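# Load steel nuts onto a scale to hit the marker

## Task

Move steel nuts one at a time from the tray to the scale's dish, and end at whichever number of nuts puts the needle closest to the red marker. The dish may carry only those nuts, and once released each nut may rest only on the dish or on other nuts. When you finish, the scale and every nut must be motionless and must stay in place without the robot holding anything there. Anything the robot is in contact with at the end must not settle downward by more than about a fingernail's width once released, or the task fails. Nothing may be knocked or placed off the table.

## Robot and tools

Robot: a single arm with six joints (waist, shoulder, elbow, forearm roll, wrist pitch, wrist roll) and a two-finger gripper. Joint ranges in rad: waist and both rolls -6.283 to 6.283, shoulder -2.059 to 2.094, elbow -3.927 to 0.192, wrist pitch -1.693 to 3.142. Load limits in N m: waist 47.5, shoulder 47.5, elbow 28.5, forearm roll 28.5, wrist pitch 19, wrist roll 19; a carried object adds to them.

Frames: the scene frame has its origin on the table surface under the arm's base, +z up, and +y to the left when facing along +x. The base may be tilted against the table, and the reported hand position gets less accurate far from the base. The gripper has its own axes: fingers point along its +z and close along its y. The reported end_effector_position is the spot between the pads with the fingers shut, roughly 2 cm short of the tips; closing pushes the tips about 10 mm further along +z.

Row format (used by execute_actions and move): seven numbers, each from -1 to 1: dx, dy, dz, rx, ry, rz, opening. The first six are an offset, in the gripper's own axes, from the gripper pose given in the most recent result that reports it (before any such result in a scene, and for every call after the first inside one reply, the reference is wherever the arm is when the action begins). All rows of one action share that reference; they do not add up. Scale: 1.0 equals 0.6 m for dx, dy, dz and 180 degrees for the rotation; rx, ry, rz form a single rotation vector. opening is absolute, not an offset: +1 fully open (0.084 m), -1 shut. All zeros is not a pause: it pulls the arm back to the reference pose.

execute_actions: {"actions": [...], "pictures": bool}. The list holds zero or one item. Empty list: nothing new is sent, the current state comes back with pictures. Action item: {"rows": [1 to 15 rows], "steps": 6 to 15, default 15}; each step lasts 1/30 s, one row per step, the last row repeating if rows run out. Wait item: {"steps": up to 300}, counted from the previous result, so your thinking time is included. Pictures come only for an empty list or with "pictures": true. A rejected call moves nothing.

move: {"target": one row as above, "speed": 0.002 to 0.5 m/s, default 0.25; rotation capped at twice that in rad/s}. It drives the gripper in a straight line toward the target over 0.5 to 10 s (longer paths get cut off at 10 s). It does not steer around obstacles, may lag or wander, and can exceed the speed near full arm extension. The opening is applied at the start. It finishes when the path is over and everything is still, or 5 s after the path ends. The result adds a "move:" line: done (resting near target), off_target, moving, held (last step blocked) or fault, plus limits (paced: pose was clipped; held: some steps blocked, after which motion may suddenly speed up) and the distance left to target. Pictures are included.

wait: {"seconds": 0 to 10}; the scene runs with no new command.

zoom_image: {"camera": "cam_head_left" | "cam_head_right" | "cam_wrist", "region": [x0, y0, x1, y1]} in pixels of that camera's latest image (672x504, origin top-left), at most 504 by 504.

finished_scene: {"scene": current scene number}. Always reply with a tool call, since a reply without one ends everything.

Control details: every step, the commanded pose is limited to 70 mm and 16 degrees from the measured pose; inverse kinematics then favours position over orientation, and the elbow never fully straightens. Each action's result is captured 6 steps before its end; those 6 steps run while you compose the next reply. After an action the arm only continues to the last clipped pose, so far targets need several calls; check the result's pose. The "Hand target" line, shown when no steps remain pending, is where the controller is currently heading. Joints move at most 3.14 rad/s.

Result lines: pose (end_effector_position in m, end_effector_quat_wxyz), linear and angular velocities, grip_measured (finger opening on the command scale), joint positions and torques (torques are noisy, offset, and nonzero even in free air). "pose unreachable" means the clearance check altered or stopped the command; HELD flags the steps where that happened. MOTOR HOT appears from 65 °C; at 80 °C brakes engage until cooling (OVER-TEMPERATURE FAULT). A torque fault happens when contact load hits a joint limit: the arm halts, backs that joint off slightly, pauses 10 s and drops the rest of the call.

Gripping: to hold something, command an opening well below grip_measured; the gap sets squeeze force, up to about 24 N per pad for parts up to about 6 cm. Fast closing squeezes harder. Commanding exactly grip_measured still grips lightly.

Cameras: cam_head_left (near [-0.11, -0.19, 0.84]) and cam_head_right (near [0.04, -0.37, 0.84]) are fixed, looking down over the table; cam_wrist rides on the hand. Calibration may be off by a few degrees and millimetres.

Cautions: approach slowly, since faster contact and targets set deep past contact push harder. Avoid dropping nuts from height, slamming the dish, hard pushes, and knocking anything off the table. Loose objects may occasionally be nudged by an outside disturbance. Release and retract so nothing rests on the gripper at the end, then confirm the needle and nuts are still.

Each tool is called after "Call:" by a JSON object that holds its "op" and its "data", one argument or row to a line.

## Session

Call:
{"op": "execute_actions", "data": {
  "actions": []
}}

Scene clock: 0.00 s of 7600.00 s.
end_effector_position=(+0.3225, +0.1937, +0.2967) grip_measured=+1.00 end_effector_quat_wxyz=(-0.387, +0.461, +0.792, +0.102) end_effector_velocity=(+0.000, +0.000, -0.000) end_effector_angular_velocity=(+0.000, -0.000, -0.001)
Joint positions: [ 0.164 -0.001 -1.08   0.622  1.64  -2.088  0.084]
Joint velocities: [ 0.     0.    -0.     0.    -0.001  0.     0.   ]
Joint torques (N m, as the arm reports them, + toward a larger angle): no reading
Motor temperatures (°C, as the motors report them): [36 39 34 31 34 34]
Hand target: +0.322, +0.194, +0.297; -0.387, +0.461, +0.792, +0.102
camera_calibration (this result's frames):
cam_wrist: T_world_to_cam=[[0.810552, 0.556736, -0.181797, -0.282794], [0.28308, -0.644167, -0.710573, 0.309815], [-0.512709, 0.524494, -0.679732, 0.391869], [0, 0, 0, 1]] pos_world=[0.342432, 0.151482, 0.435101]

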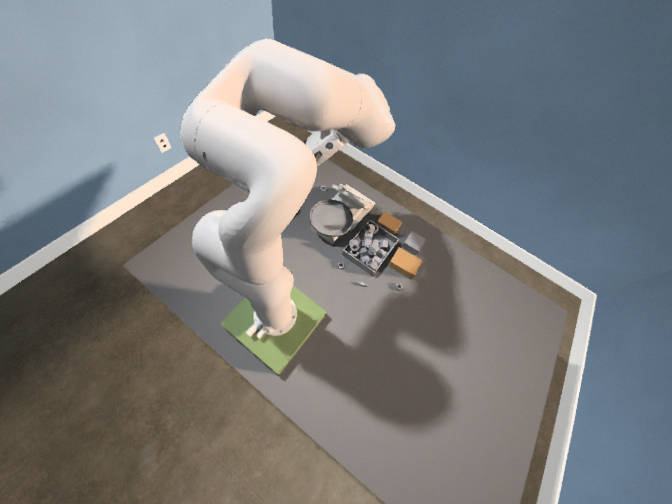

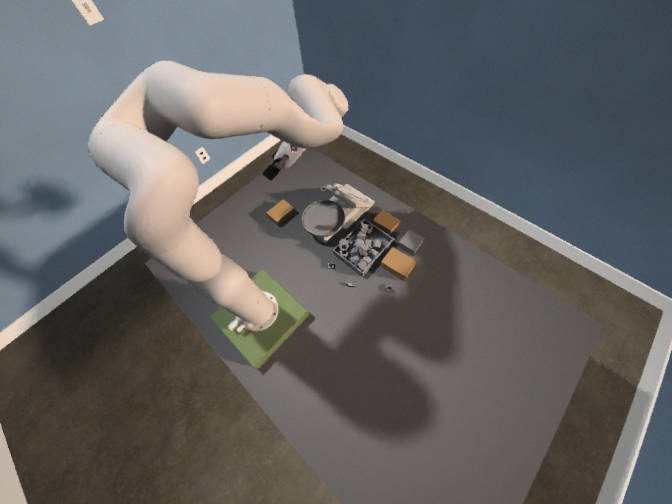

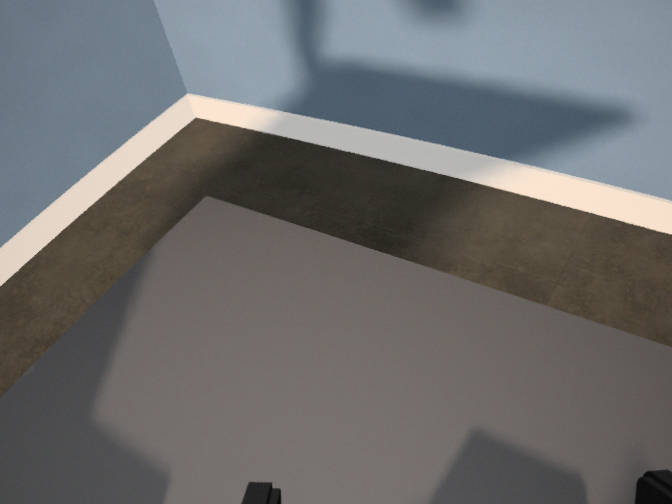

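Call:
{"op": "move", "data": {
  "target": [-0.3024, -0.0246, -0.3355, -0.1335, -0.2289, 0.155, -0.2],
  "speed": 0.35
}}

Call:
{"op": "zoom_image", "data": {
  "camera": "cam_wrist",
  "region": [390, 10, 670, 290]
}}

Scene clock: 2.60 s of 7600.00 s.
end_effector_position=(+0.4642, -0.0371, +0.3078) grip_measured=-0.22 end_effector_quat_wxyz=(-0.001, +0.707, +0.707, -0.001) end_effector_velocity=(+0.001, -0.001, +0.000) end_effector_angular_velocity=(-0.005, -0.003, -0.004)
Joint positions: [-0.048 -0.046 -1.183 -0.005  1.228 -1.643  0.035]
Joint velocities: [ 0.     0.002 -0.002 -0.005 -0.004  0.006  0.   ]
Joint torques (N m, as the arm reports them, + toward a larger angle): [  1.15 -19.72 -11.92   0.52  -2.05   0.21]
Motor temperatures (°C, as the motors report them): [36 39 34 31 34 34]
Hand target: +0.464, -0.037, +0.308; -0.001, +0.707, +0.707, -0.001
Off the commanded pose: 0.001 m, 0 deg.
Kept back: nothing.
move: done
camera_calibration (this result's frames):
cam_wrist: T_world_to_cam=[[0.99992, 0.0110614, 0.0061388, -0.433112], [0.0110727, -0.999937, -0.00181454, 0.02378], [0.00611834, 0.00188237, -0.99998, 0.431504], [0, 0, 0, 1]] pos_world=[0.430174, 0.0277571, 0.434198]

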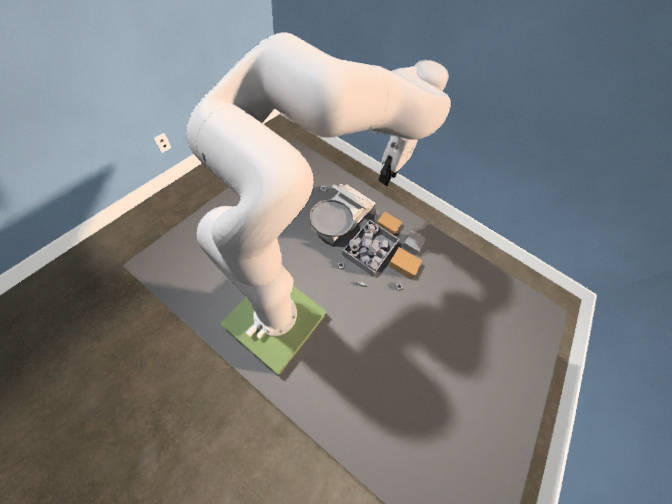

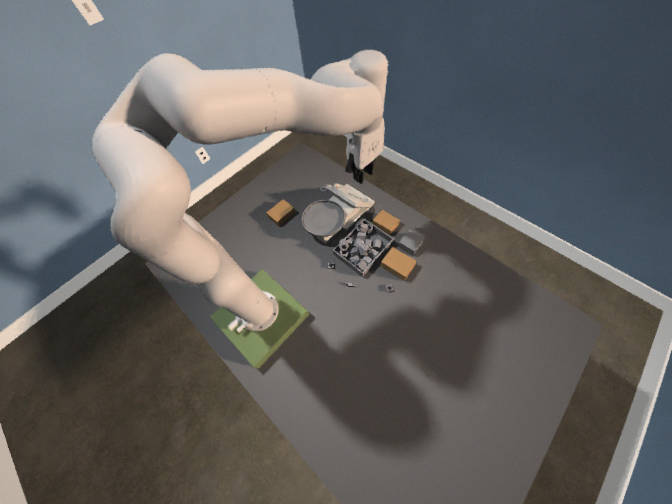

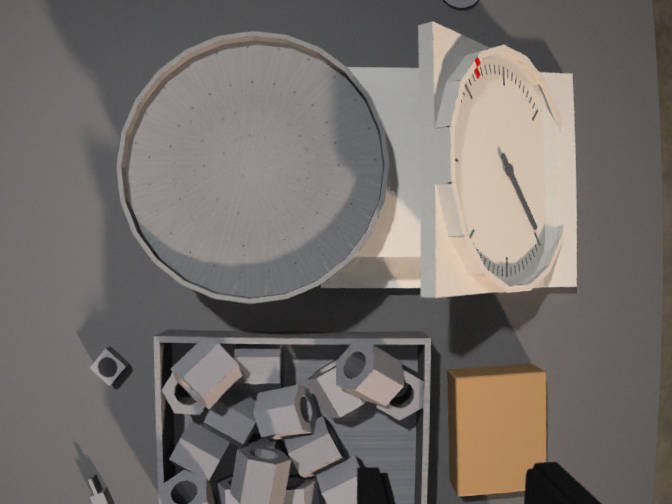

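Region (390, 10, 670, 290) of cam_wrist's 672x504 image, scaled by 1.800, with more detail than that image has.

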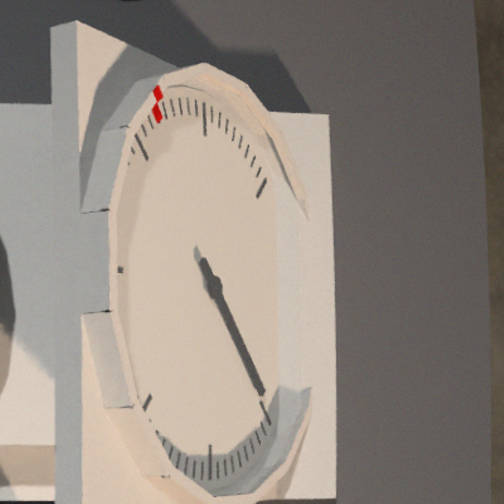

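Call:
{"op": "zoom_image", "data": {
  "camera": "cam_wrist",
  "region": [445, 40, 545, 140]
}}

Call:
{"op": "move", "data": {
  "target": [-0.2, -0.04, 0.13, 0, 0, 0, -0.2],
  "speed": 0.3
}}

Region (445, 40, 545, 140) of cam_wrist's 672x504 image, scaled by 5.040, with more detail than that image has.

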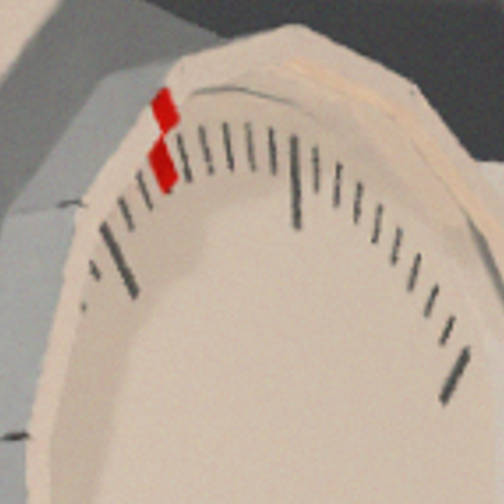

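Scene clock: 3.93 s of 7600.00 s.
end_effector_position=(+0.4398, -0.1563, +0.2299) grip_measured=-0.22 end_effector_quat_wxyz=(-0.001, +0.707, +0.707, -0.000) end_effector_velocity=(-0.001, -0.002, -0.002) end_effector_angular_velocity=(+0.001, +0.003, -0.002)
Joint positions: [-0.311  0.017 -1.028 -0.004  1.01  -1.907  0.035]
Joint velocities: [-0.006  0.004  0.001 -0.    -0.002 -0.004  0.   ]
Joint torques (N m, as the arm reports them, + toward a larger angle): [  1.09 -20.7  -11.23   0.44  -1.97   0.16]
Motor temperatures (°C, as the motors report them): [36 39 34 31 34 34]
Hand target: +0.440, -0.157, +0.230; -0.001, +0.707, +0.707, -0.000
Off the commanded pose: 0.001 m, 0 deg.
Kept back: nothing.
move: done
camera_calibration (this result's frames):
cam_wrist: T_world_to_cam=[[0.999909, 0.0118591, 0.00641312, -0.406875], [0.0118769, -0.999926, -0.00275433, -0.0953538], [0.00637998, 0.00283024, -0.999976, 0.354], [0, 0, 0, 1]] pos_world=[0.405712, -0.0915235, 0.356338]

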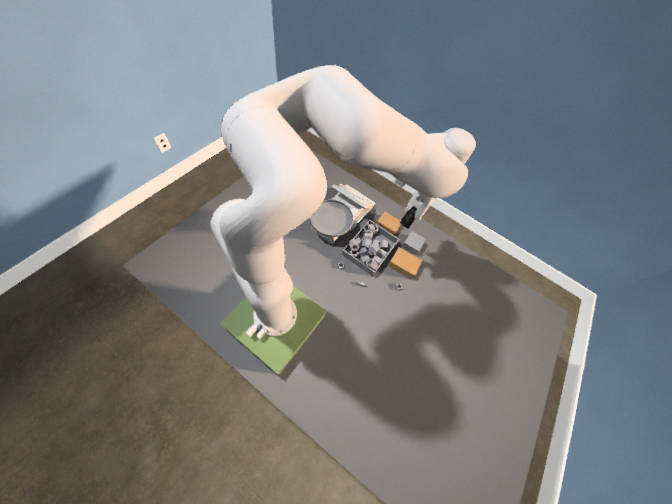

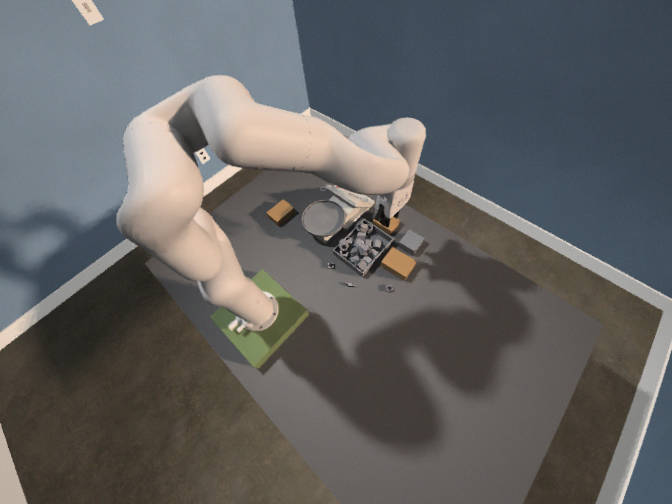

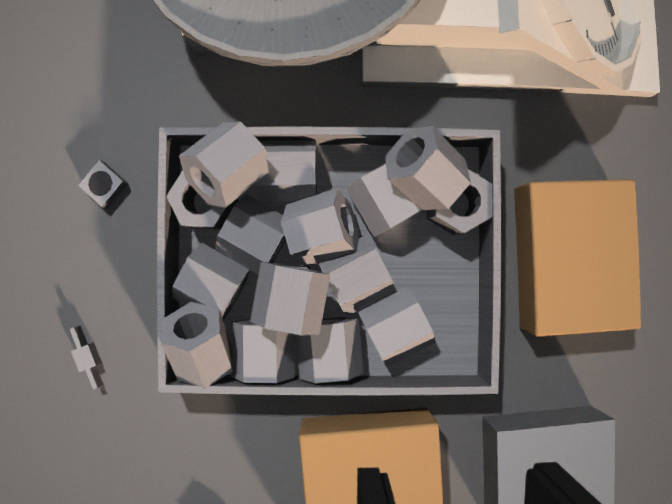

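Call:
{"op": "zoom_image", "data": {
  "camera": "cam_wrist",
  "region": [150, 110, 510, 400]
}}

Region (150, 110, 510, 400) of cam_wrist's 672x504 image, scaled by 1.400, with more detail than that image has; it fills the top 406 rows of this view, and the rest is white.

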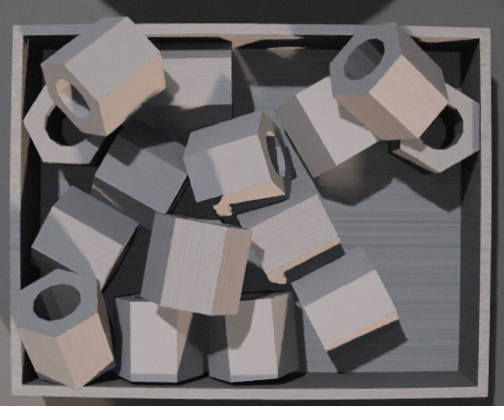

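Call:
{"op": "move", "data": {
  "target": [0.0708, -0.0825, 0.238, 0, 0, -0.4556, -0.15],
  "speed": 0.4
}}

Scene clock: 7.17 s of 7600.00 s.
end_effector_position=(+0.3905, -0.1132, +0.0876) grip_measured=-0.16 end_effector_quat_wxyz=(-0.001, +0.070, +0.998, +0.001) end_effector_velocity=(+0.000, +0.000, -0.000) end_effector_angular_velocity=(+0.005, -0.003, +0.009)
Joint positions: [-0.254  0.114 -0.662 -0.008  0.547 -3.276  0.037]
Joint velocities: [-0.001  0.001  0.002  0.011 -0.004 -0.02   0.   ]
Joint torques (N m, as the arm reports them, + toward a larger angle): [  1.02 -19.06  -9.2    0.46  -1.99  -0.09]
Motor temperatures (°C, as the motors report them): [36 39 34 31 34 34]
Hand target: +0.390, -0.113, +0.087; -0.001, +0.069, +0.998, +0.001
Off the commanded pose: 0.001 m, 0 deg.
Kept back: nothing.
move: done
camera_calibration (this result's frames):
cam_wrist: T_world_to_cam=[[0.127618, 0.99178, 0.00923494, 0.0940787], [0.991822, -0.127598, -0.00272623, -0.336013], [-0.00152546, 0.00950734, -0.999954, 0.215714], [0, 0, 0, 1]] pos_world=[0.321588, -0.138231, 0.213919]

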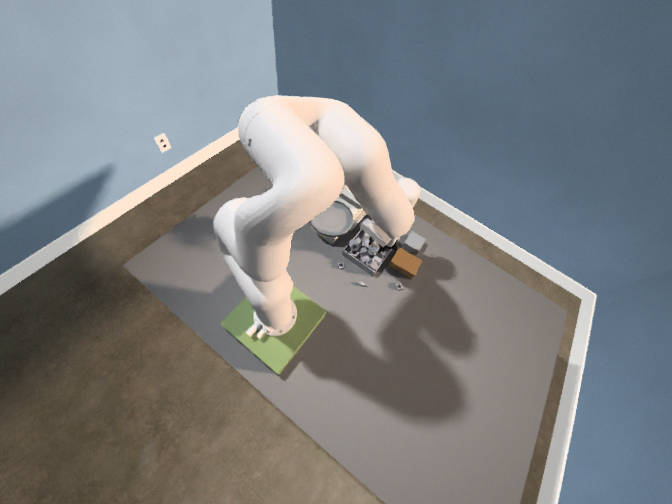

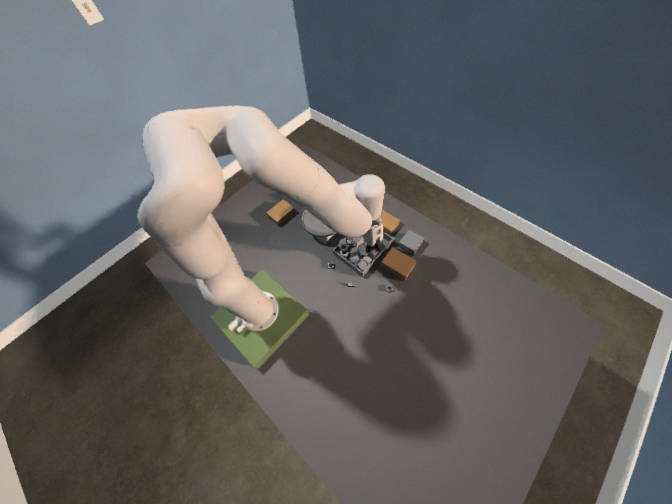

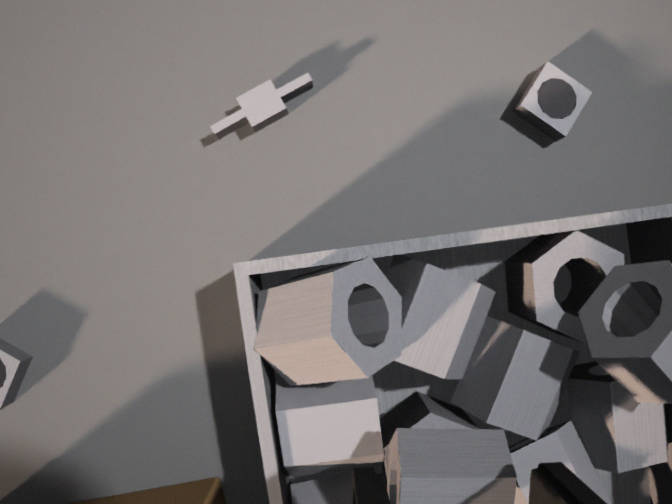

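Call:
{"op": "zoom_image", "data": {
  "camera": "cam_wrist",
  "region": [330, 380, 600, 504]
}}

Region (330, 380, 600, 504) of cam_wrist's 672x504 image, scaled by 1.867, with more detail than that image has; it fills the top 231 rows of this view, and the rest is white.

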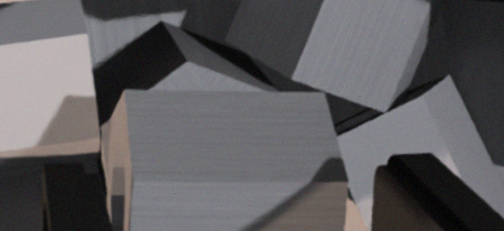

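Call:
{"op": "move", "data": {
  "target": [0.0, 0.002, 0.031, 0, 0, 0, -0.15],
  "speed": 0.04
}}

Call:
{"op": "move", "data": {
  "target": [0.0, 0.0, 0.0, 0, 0, 0, -0.7],
  "speed": 0.04
}}

Scene clock: 8.27 s of 7600.00 s.
end_effector_position=(+0.3907, -0.1119, +0.0692) grip_measured=-0.16 end_effector_quat_wxyz=(-0.001, +0.070, +0.998, +0.001) end_effector_velocity=(+0.001, -0.000, -0.002) end_effector_angular_velocity=(-0.001, -0.003, -0.000)
Joint positions: [-0.251  0.167 -0.658 -0.008  0.49  -3.273  0.037]
Joint velocities: [ 0.     0.008 -0.002 -0.001 -0.009  0.001  0.   ]
Joint torques (N m, as the arm reports them, + toward a larger angle): [  0.87 -19.36  -8.51   0.64  -1.99  -0.04]
Motor temperatures (°C, as the motors report them): [36 39 34 31 34 34]
Hand target: +0.391, -0.112, +0.069; -0.001, +0.070, +0.998, +0.001
Off the commanded pose: 0.000 m, 0 deg.
Kept back: nothing.
move: done
camera_calibration (this result's frames):
cam_wrist: T_world_to_cam=[[0.127546, 0.991789, 0.00931002, 0.0930283], [0.991832, -0.127528, -0.00250441, -0.336152], [-0.00129656, 0.0095534, -0.999954, 0.197312], [0, 0, 0, 1]] pos_world=[0.321796, -0.137018, 0.195595]

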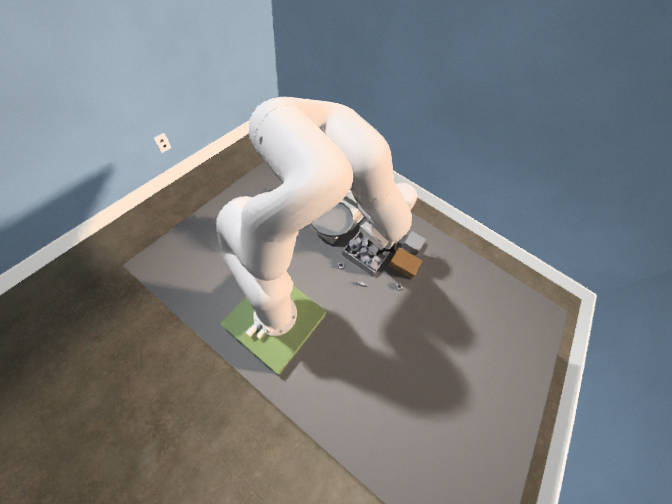

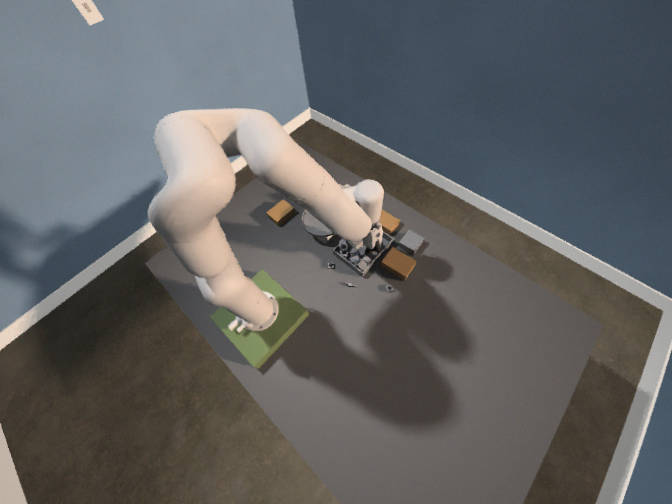

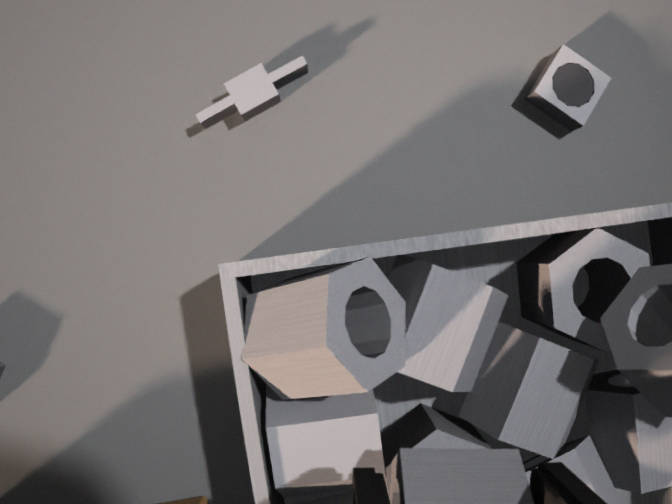

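Scene clock: 8.77 s of 7600.00 s.
end_effector_position=(+0.3908, -0.1119, +0.0693) grip_measured=-0.33 end_effector_quat_wxyz=(-0.001, +0.070, +0.998, +0.001) end_effector_velocity=(+0.001, -0.000, +0.001) end_effector_angular_velocity=(-0.001, -0.001, +0.001)
Joint positions: [-0.251  0.167 -0.658 -0.008  0.49  -3.273  0.03 ]
Joint velocities: [-0.    -0.001 -0.001 -0.001  0.001 -0.001 -0.   ]
Joint torques (N m, as the arm reports them, + toward a larger angle): [  0.82 -19.51  -8.37   0.31  -1.79   0.03]
Motor temperatures (°C, as the motors report them): [36 39 35 31 34 34]
Hand target: +0.391, -0.112, +0.069; -0.001, +0.070, +0.998, +0.001
Off the commanded pose: 0.000 m, 0 deg.
Kept back: nothing.
move: done
camera_calibration (this result's frames):
cam_wrist: T_world_to_cam=[[0.127541, 0.99179, 0.00930754, 0.09303], [0.991833, -0.127523, -0.00248918, -0.336157], [-0.00128182, 0.00954899, -0.999954, 0.197307], [0, 0, 0, 1]] pos_world=[0.321799, -0.137018, 0.195595]

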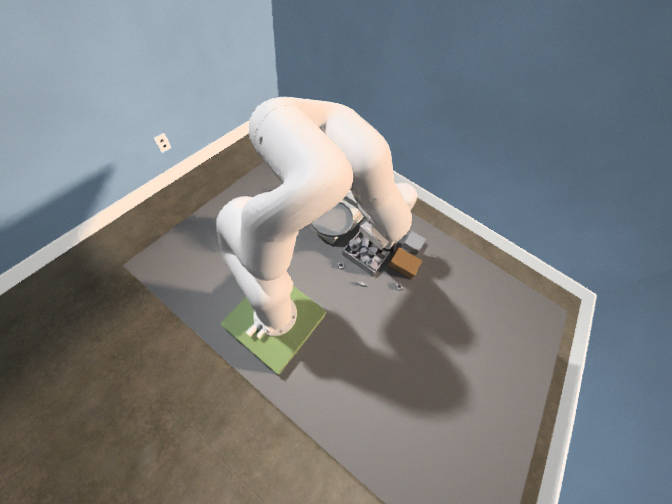

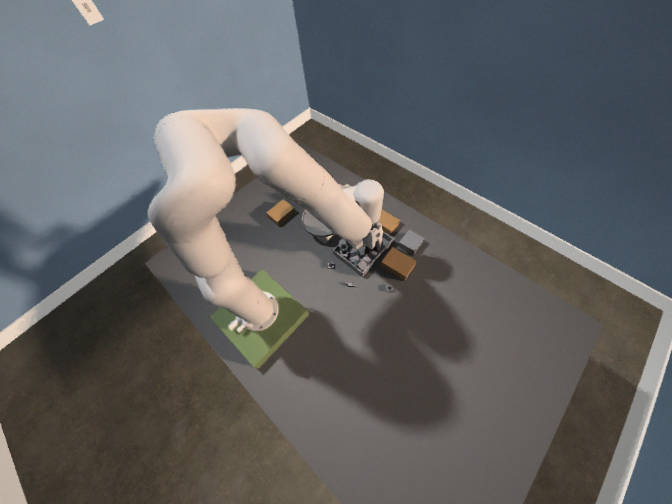

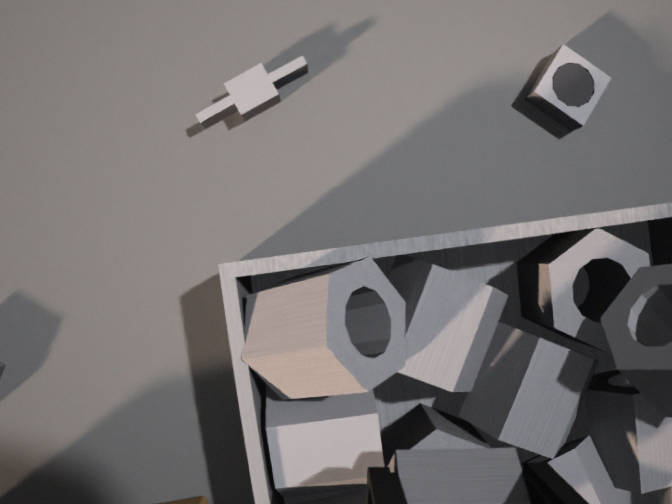

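Call:
{"op": "move", "data": {
  "target": [0.0, 0.03, -0.095, 0, 0, -0.044, -0.7],
  "speed": 0.2
}}

Call:
{"op": "move", "data": {
  "target": [-0.016, 0.355, -0.005, 0, 0, 0, -0.7],
  "speed": 0.35
}}

Call:
{"op": "move", "data": {
  "target": [0, 0, 0.034, 0, 0, 0, -0.7],
  "speed": 0.06
}}

Scene clock: 10.40 s of 7600.00 s.
end_effector_position=(+0.3931, -0.0944, +0.1257) grip_measured=-0.33 end_effector_quat_wxyz=(-0.001, +0.001, +1.000, +0.000) end_effector_velocity=(+0.001, +0.001, +0.003) end_effector_angular_velocity=(+0.001, -0.003, +0.003)
Joint positions: [-0.207  0.006 -0.672 -0.007  0.665 -3.367  0.03 ]
Joint velocities: [ 0.001 -0.006 -0.004  0.003  0.008 -0.004 -0.   ]
Joint torques (N m, as the arm reports them, + toward a larger angle): [  0.18 -18.45 -10.06   0.68  -2.03   0.06]
Motor temperatures (°C, as the motors report them): [36 39 35 31 34 34]
Hand target: +0.393, -0.094, +0.126; -0.001, +0.001, +1.000, +0.000
Off the commanded pose: 0.001 m, 0 deg.
Kept back: nothing.
move: done
camera_calibration (this result's frames):
cam_wrist: T_world_to_cam=[[-0.00960792, 0.999912, 0.00913961, 0.129534], [0.999949, 0.00963727, -0.0031728, -0.326217], [-0.0032606, 0.00910866, -0.999953, 0.254319], [0, 0, 0, 1]] pos_world=[0.328274, -0.128695, 0.252088]

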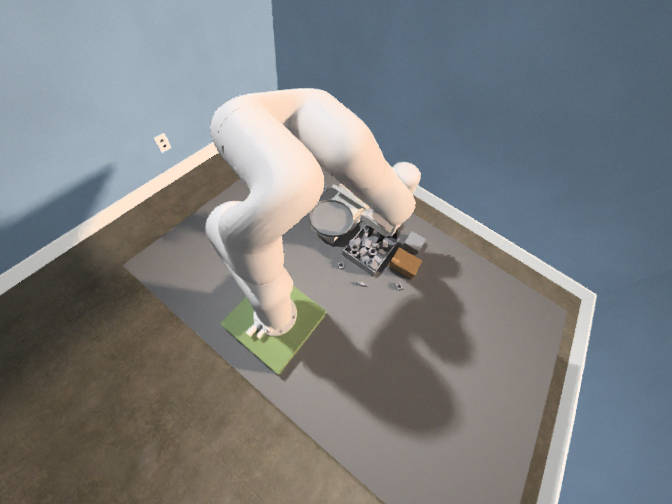

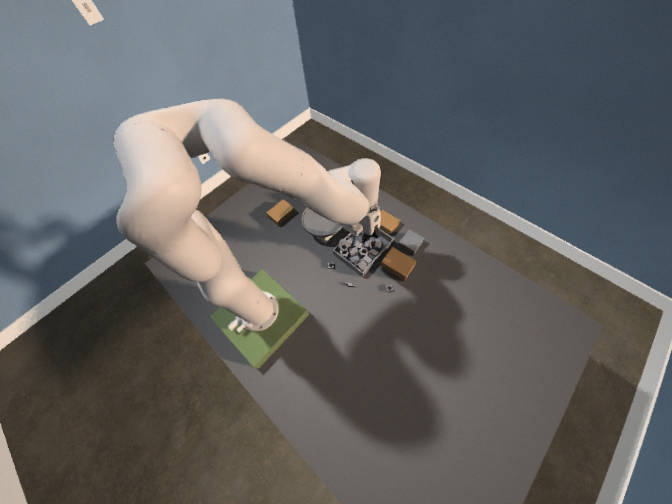

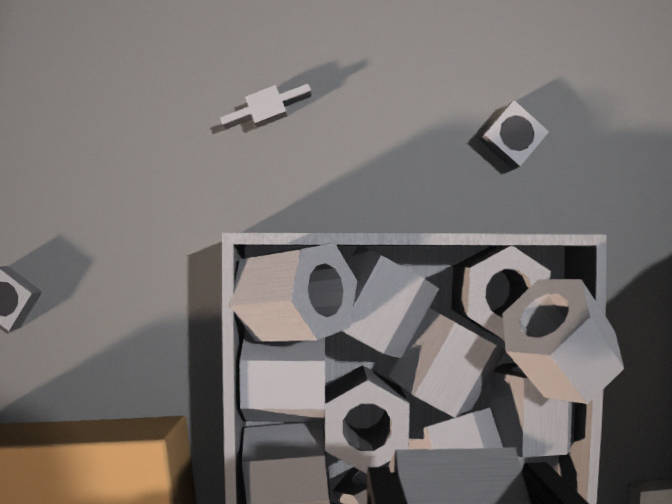

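Scene clock: 11.67 s of 7600.00 s.
end_effector_position=(+0.4039, +0.1175, +0.1290) grip_measured=-0.33 end_effector_quat_wxyz=(-0.001, +0.001, +1.000, -0.000) end_effector_velocity=(+0.001, +0.003, +0.001) end_effector_angular_velocity=(-0.002, -0.002, +0.001)
Joint positions: [ 0.313  0.052 -0.737 -0.009  0.686 -2.845  0.03 ]
Joint velocities: [ 0.006  0.003 -0.007 -0.003  0.002  0.008 -0.   ]
Joint torques (N m, as the arm reports them, + toward a larger angle): [  0.81 -19.49 -10.18   0.62  -1.89   0.02]
Motor temperatures (°C, as the motors report them): [36 39 35 31 34 34]
Hand target: +0.404, +0.118, +0.129; -0.001, +0.001, +1.000, -0.000
Off the commanded pose: 0.001 m, 0 deg.
Kept back: nothing.
move: done
camera_calibration (this result's frames):
cam_wrist: T_world_to_cam=[[-0.00910902, 0.99993, 0.00753266, -0.0823348], [0.999955, 0.00912807, -0.00249935, -0.339121], [-0.00256793, 0.00750955, -0.999969, 0.255616], [0, 0, 0, 1]] pos_world=[0.339012, 0.083505, 0.255381]

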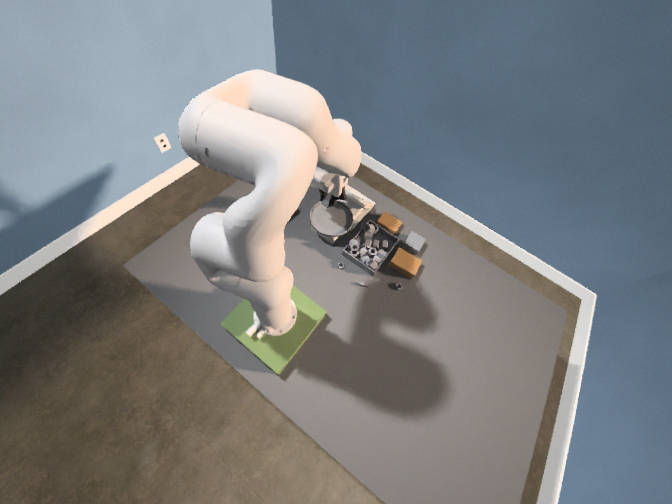

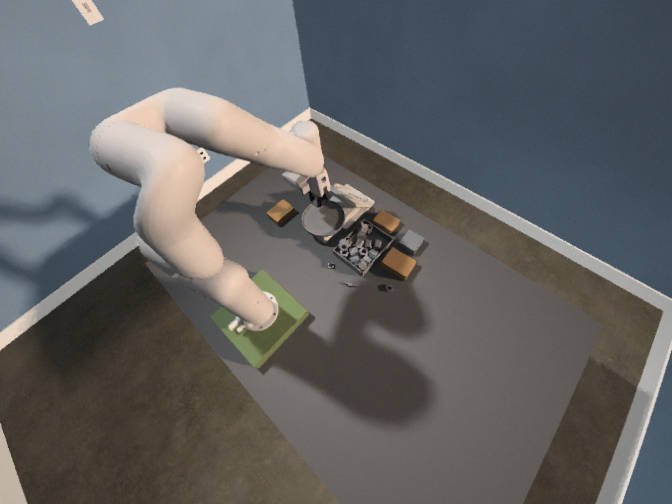

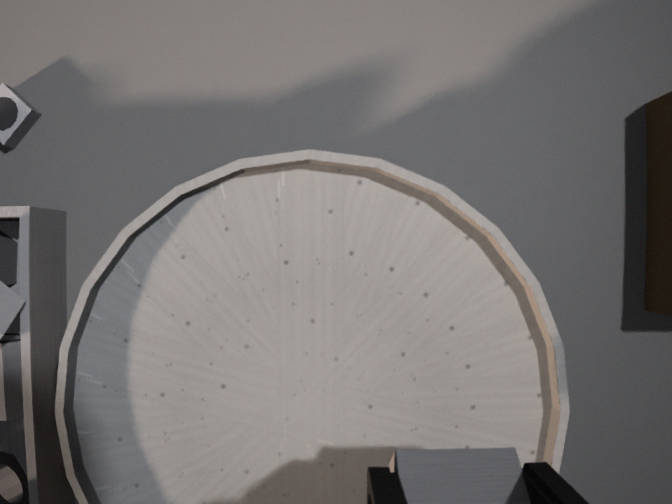

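Scene clock: 12.47 s of 7600.00 s.
end_effector_position=(+0.4040, +0.1176, +0.1089) grip_measured=-0.33 end_effector_quat_wxyz=(-0.000, +0.001, +1.000, -0.000) end_effector_velocity=(+0.001, +0.000, -0.002) end_effector_angular_velocity=(+0.001, -0.001, -0.002)
Joint positions: [ 0.313  0.101 -0.725 -0.01   0.625 -2.845  0.03 ]
Joint velocities: [-0.001  0.006 -0.001  0.001 -0.006  0.001  0.   ]
Joint torques (N m, as the arm reports them, + toward a larger angle): [  0.57 -19.78  -9.76   0.48  -1.8   -0.2 ]
Motor temperatures (°C, as the motors report them): [36 39 35 31 34 34]
Hand target: +0.404, +0.118, +0.109; -0.001, +0.001, +1.000, -0.000
Off the commanded pose: 0.000 m, 0 deg.
Kept back: nothing.
move: done
camera_calibration (this result's frames):
cam_wrist: T_world_to_cam=[[-0.00918935, 0.999928, 0.00771488, -0.0822434], [0.999955, 0.00920693, -0.00224594, -0.339267], [-0.00231681, 0.0076939, -0.999968, 0.235427], [0, 0, 0, 1]] pos_world=[0.339042, 0.0835498, 0.235292]

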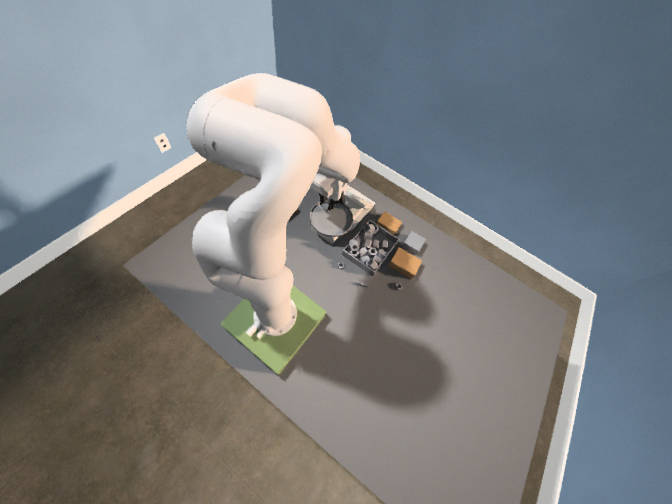

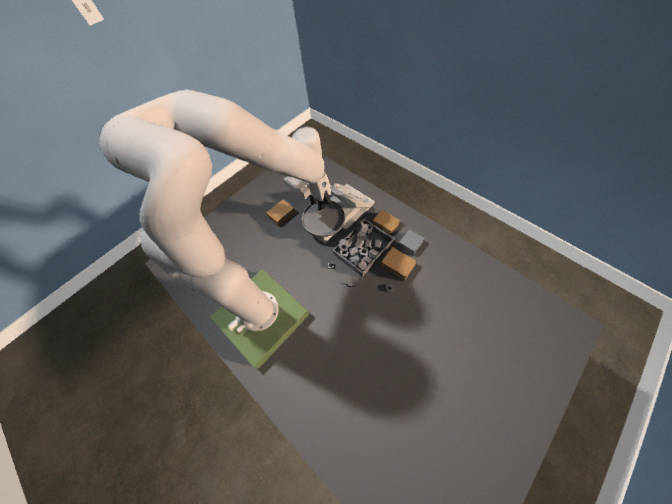

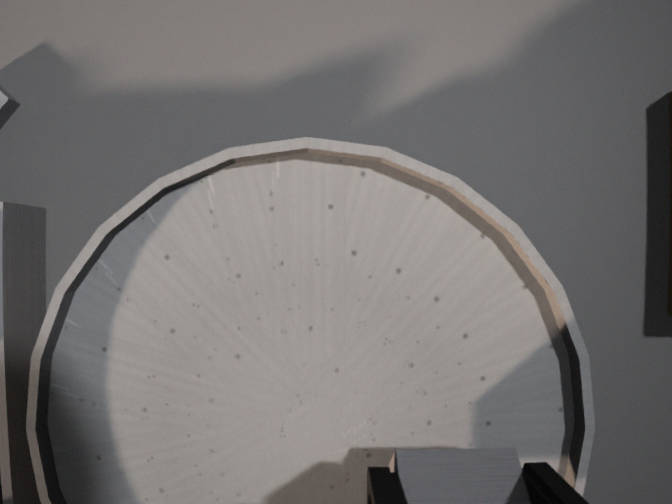

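Call:
{"op": "move", "data": {
  "target": [0, 0.004, 0.012, 0, 0, 0, -0.7],
  "speed": 0.015
}}

Scene clock: 13.47 s of 7600.00 s.
end_effector_position=(+0.4039, +0.1200, +0.1019) grip_measured=-0.33 end_effector_quat_wxyz=(-0.000, +0.001, +1.000, -0.000) end_effector_velocity=(+0.001, +0.000, -0.001) end_effector_angular_velocity=(+0.001, -0.004, -0.003)
Joint positions: [ 0.318  0.121 -0.724 -0.01   0.604 -2.839  0.03 ]
Joint velocities: [-0.     0.004 -0.001  0.001 -0.006  0.002 -0.   ]
Joint torques (N m, as the arm reports them, + toward a larger angle): [  1.   -20.31  -9.61   0.38  -2.05   0.03]
Motor temperatures (°C, as the motors report them): [36 39 35 31 34 34]
Hand target: +0.404, +0.120, +0.102; -0.000, +0.001, +1.000, -0.000
Off the commanded pose: 0.000 m, 0 deg.
Kept back: nothing.
move: done
camera_calibration (this result's frames):
cam_wrist: T_world_to_cam=[[-0.00922413, 0.999928, 0.00772143, -0.084532], [0.999955, 0.00924219, -0.00230745, -0.33929], [-0.00237865, 0.00769979, -0.999968, 0.228376], [0, 0, 0, 1]] pos_world=[0.339038, 0.0859032, 0.228239]

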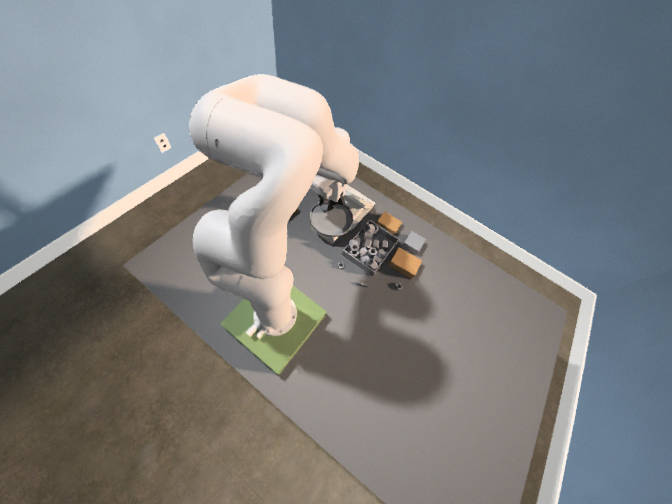

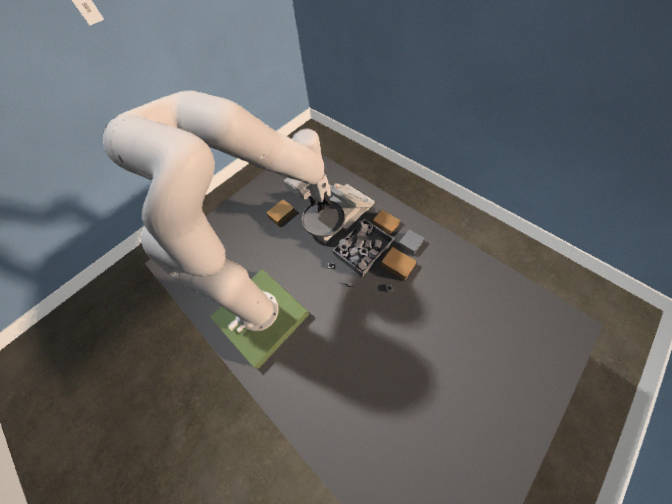

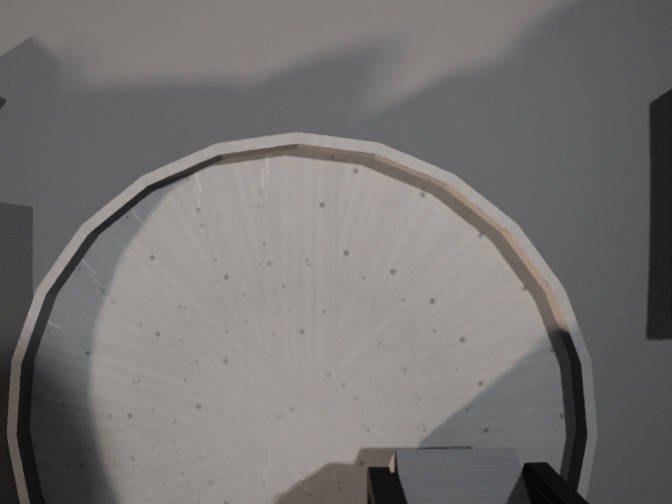

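Call:
{"op": "execute_actions", "data": {
  "actions": [
    {"rows": [[0,0,0.001,0,0,0,-0.7],[0,0,0.002,0,0,0,-0.7],[0,0,0.003,0,0,0,-0.7],[0,0,0.004,0,0,0,-0.7],[0,0,0.005,0,0,0,-0.7]], "steps": 15}
  ]
}}

Scene clock: 13.93 s of 7600.00 s.
end_effector_position=(+0.4038, +0.1199, +0.0992) grip_measured=-0.33 end_effector_quat_wxyz=(-0.001, +0.001, +1.000, -0.000) end_effector_velocity=(-0.001, -0.000, -0.007) end_effector_angular_velocity=(-0.001, +0.002, -0.000)
Joint positions: [ 0.318  0.128 -0.723 -0.01   0.597 -2.839  0.03 ]
Joint velocities: [ 0.     0.016  0.004 -0.    -0.018  0.001 -0.   ]
Joint torques (N m, as the arm reports them, + toward a larger angle): [  0.72 -19.93  -9.64   0.37  -2.05  -0.09]
Motor temperatures (°C, as the motors report them): [36 39 35 31 34 34]
Steps of this call (steps 1 to 5: nothing new was sent; steps 6 to 14: the first 9 steps of this action). Readings (end_effector_position):
6: (+0.4040, +0.1200, +0.1018)
7: (+0.4040, +0.1200, +0.1017)
9: (+0.4041, +0.1200, +0.1013)
13: (+0.4038, +0.1199, +0.0995)
14: the state above

Call:
{"op": "execute_actions", "data": {
  "actions": [
    {"rows": [[0,0,0.001,0,0,0,-0.7],[0,0,0.002,0,0,0,-0.7],[0,0,0.003,0,0,0,-0.7]], "steps": 15}
  ]
}}

Scene clock: 14.43 s of 7600.00 s.
end_effector_position=(+0.4039, +0.1200, +0.0978) grip_measured=-0.33 end_effector_quat_wxyz=(-0.001, +0.001, +1.000, -0.000) end_effector_velocity=(+0.000, +0.000, -0.001) end_effector_angular_velocity=(-0.000, -0.002, +0.001)
Joint positions: [ 0.318  0.132 -0.723 -0.01   0.592 -2.839  0.03 ]
Joint velocities: [ 0.     0.004  0.001 -0.001 -0.006 -0.     0.   ]
Joint torques (N m, as the arm reports them, + toward a larger angle): [  1.32 -19.63  -9.19   0.57  -2.03  -0.05]
Motor temperatures (°C, as the motors report them): [36 39 35 31 34 34]
Off your previous action's commanded pose: 0.000 m, 0 deg at its last step (step 6 of this call).
Steps of this call (steps 1 to 6: the last 6 steps of your previous action; steps 7 to 15: the first 9 steps of this action). Readings (end_effector_position):
7: (+0.4040, +0.1200, +0.0989)
8: (+0.4040, +0.1200, +0.0989)
10: (+0.4040, +0.1200, +0.0985)
14: (+0.4039, +0.1200, +0.0978)
15: the state above


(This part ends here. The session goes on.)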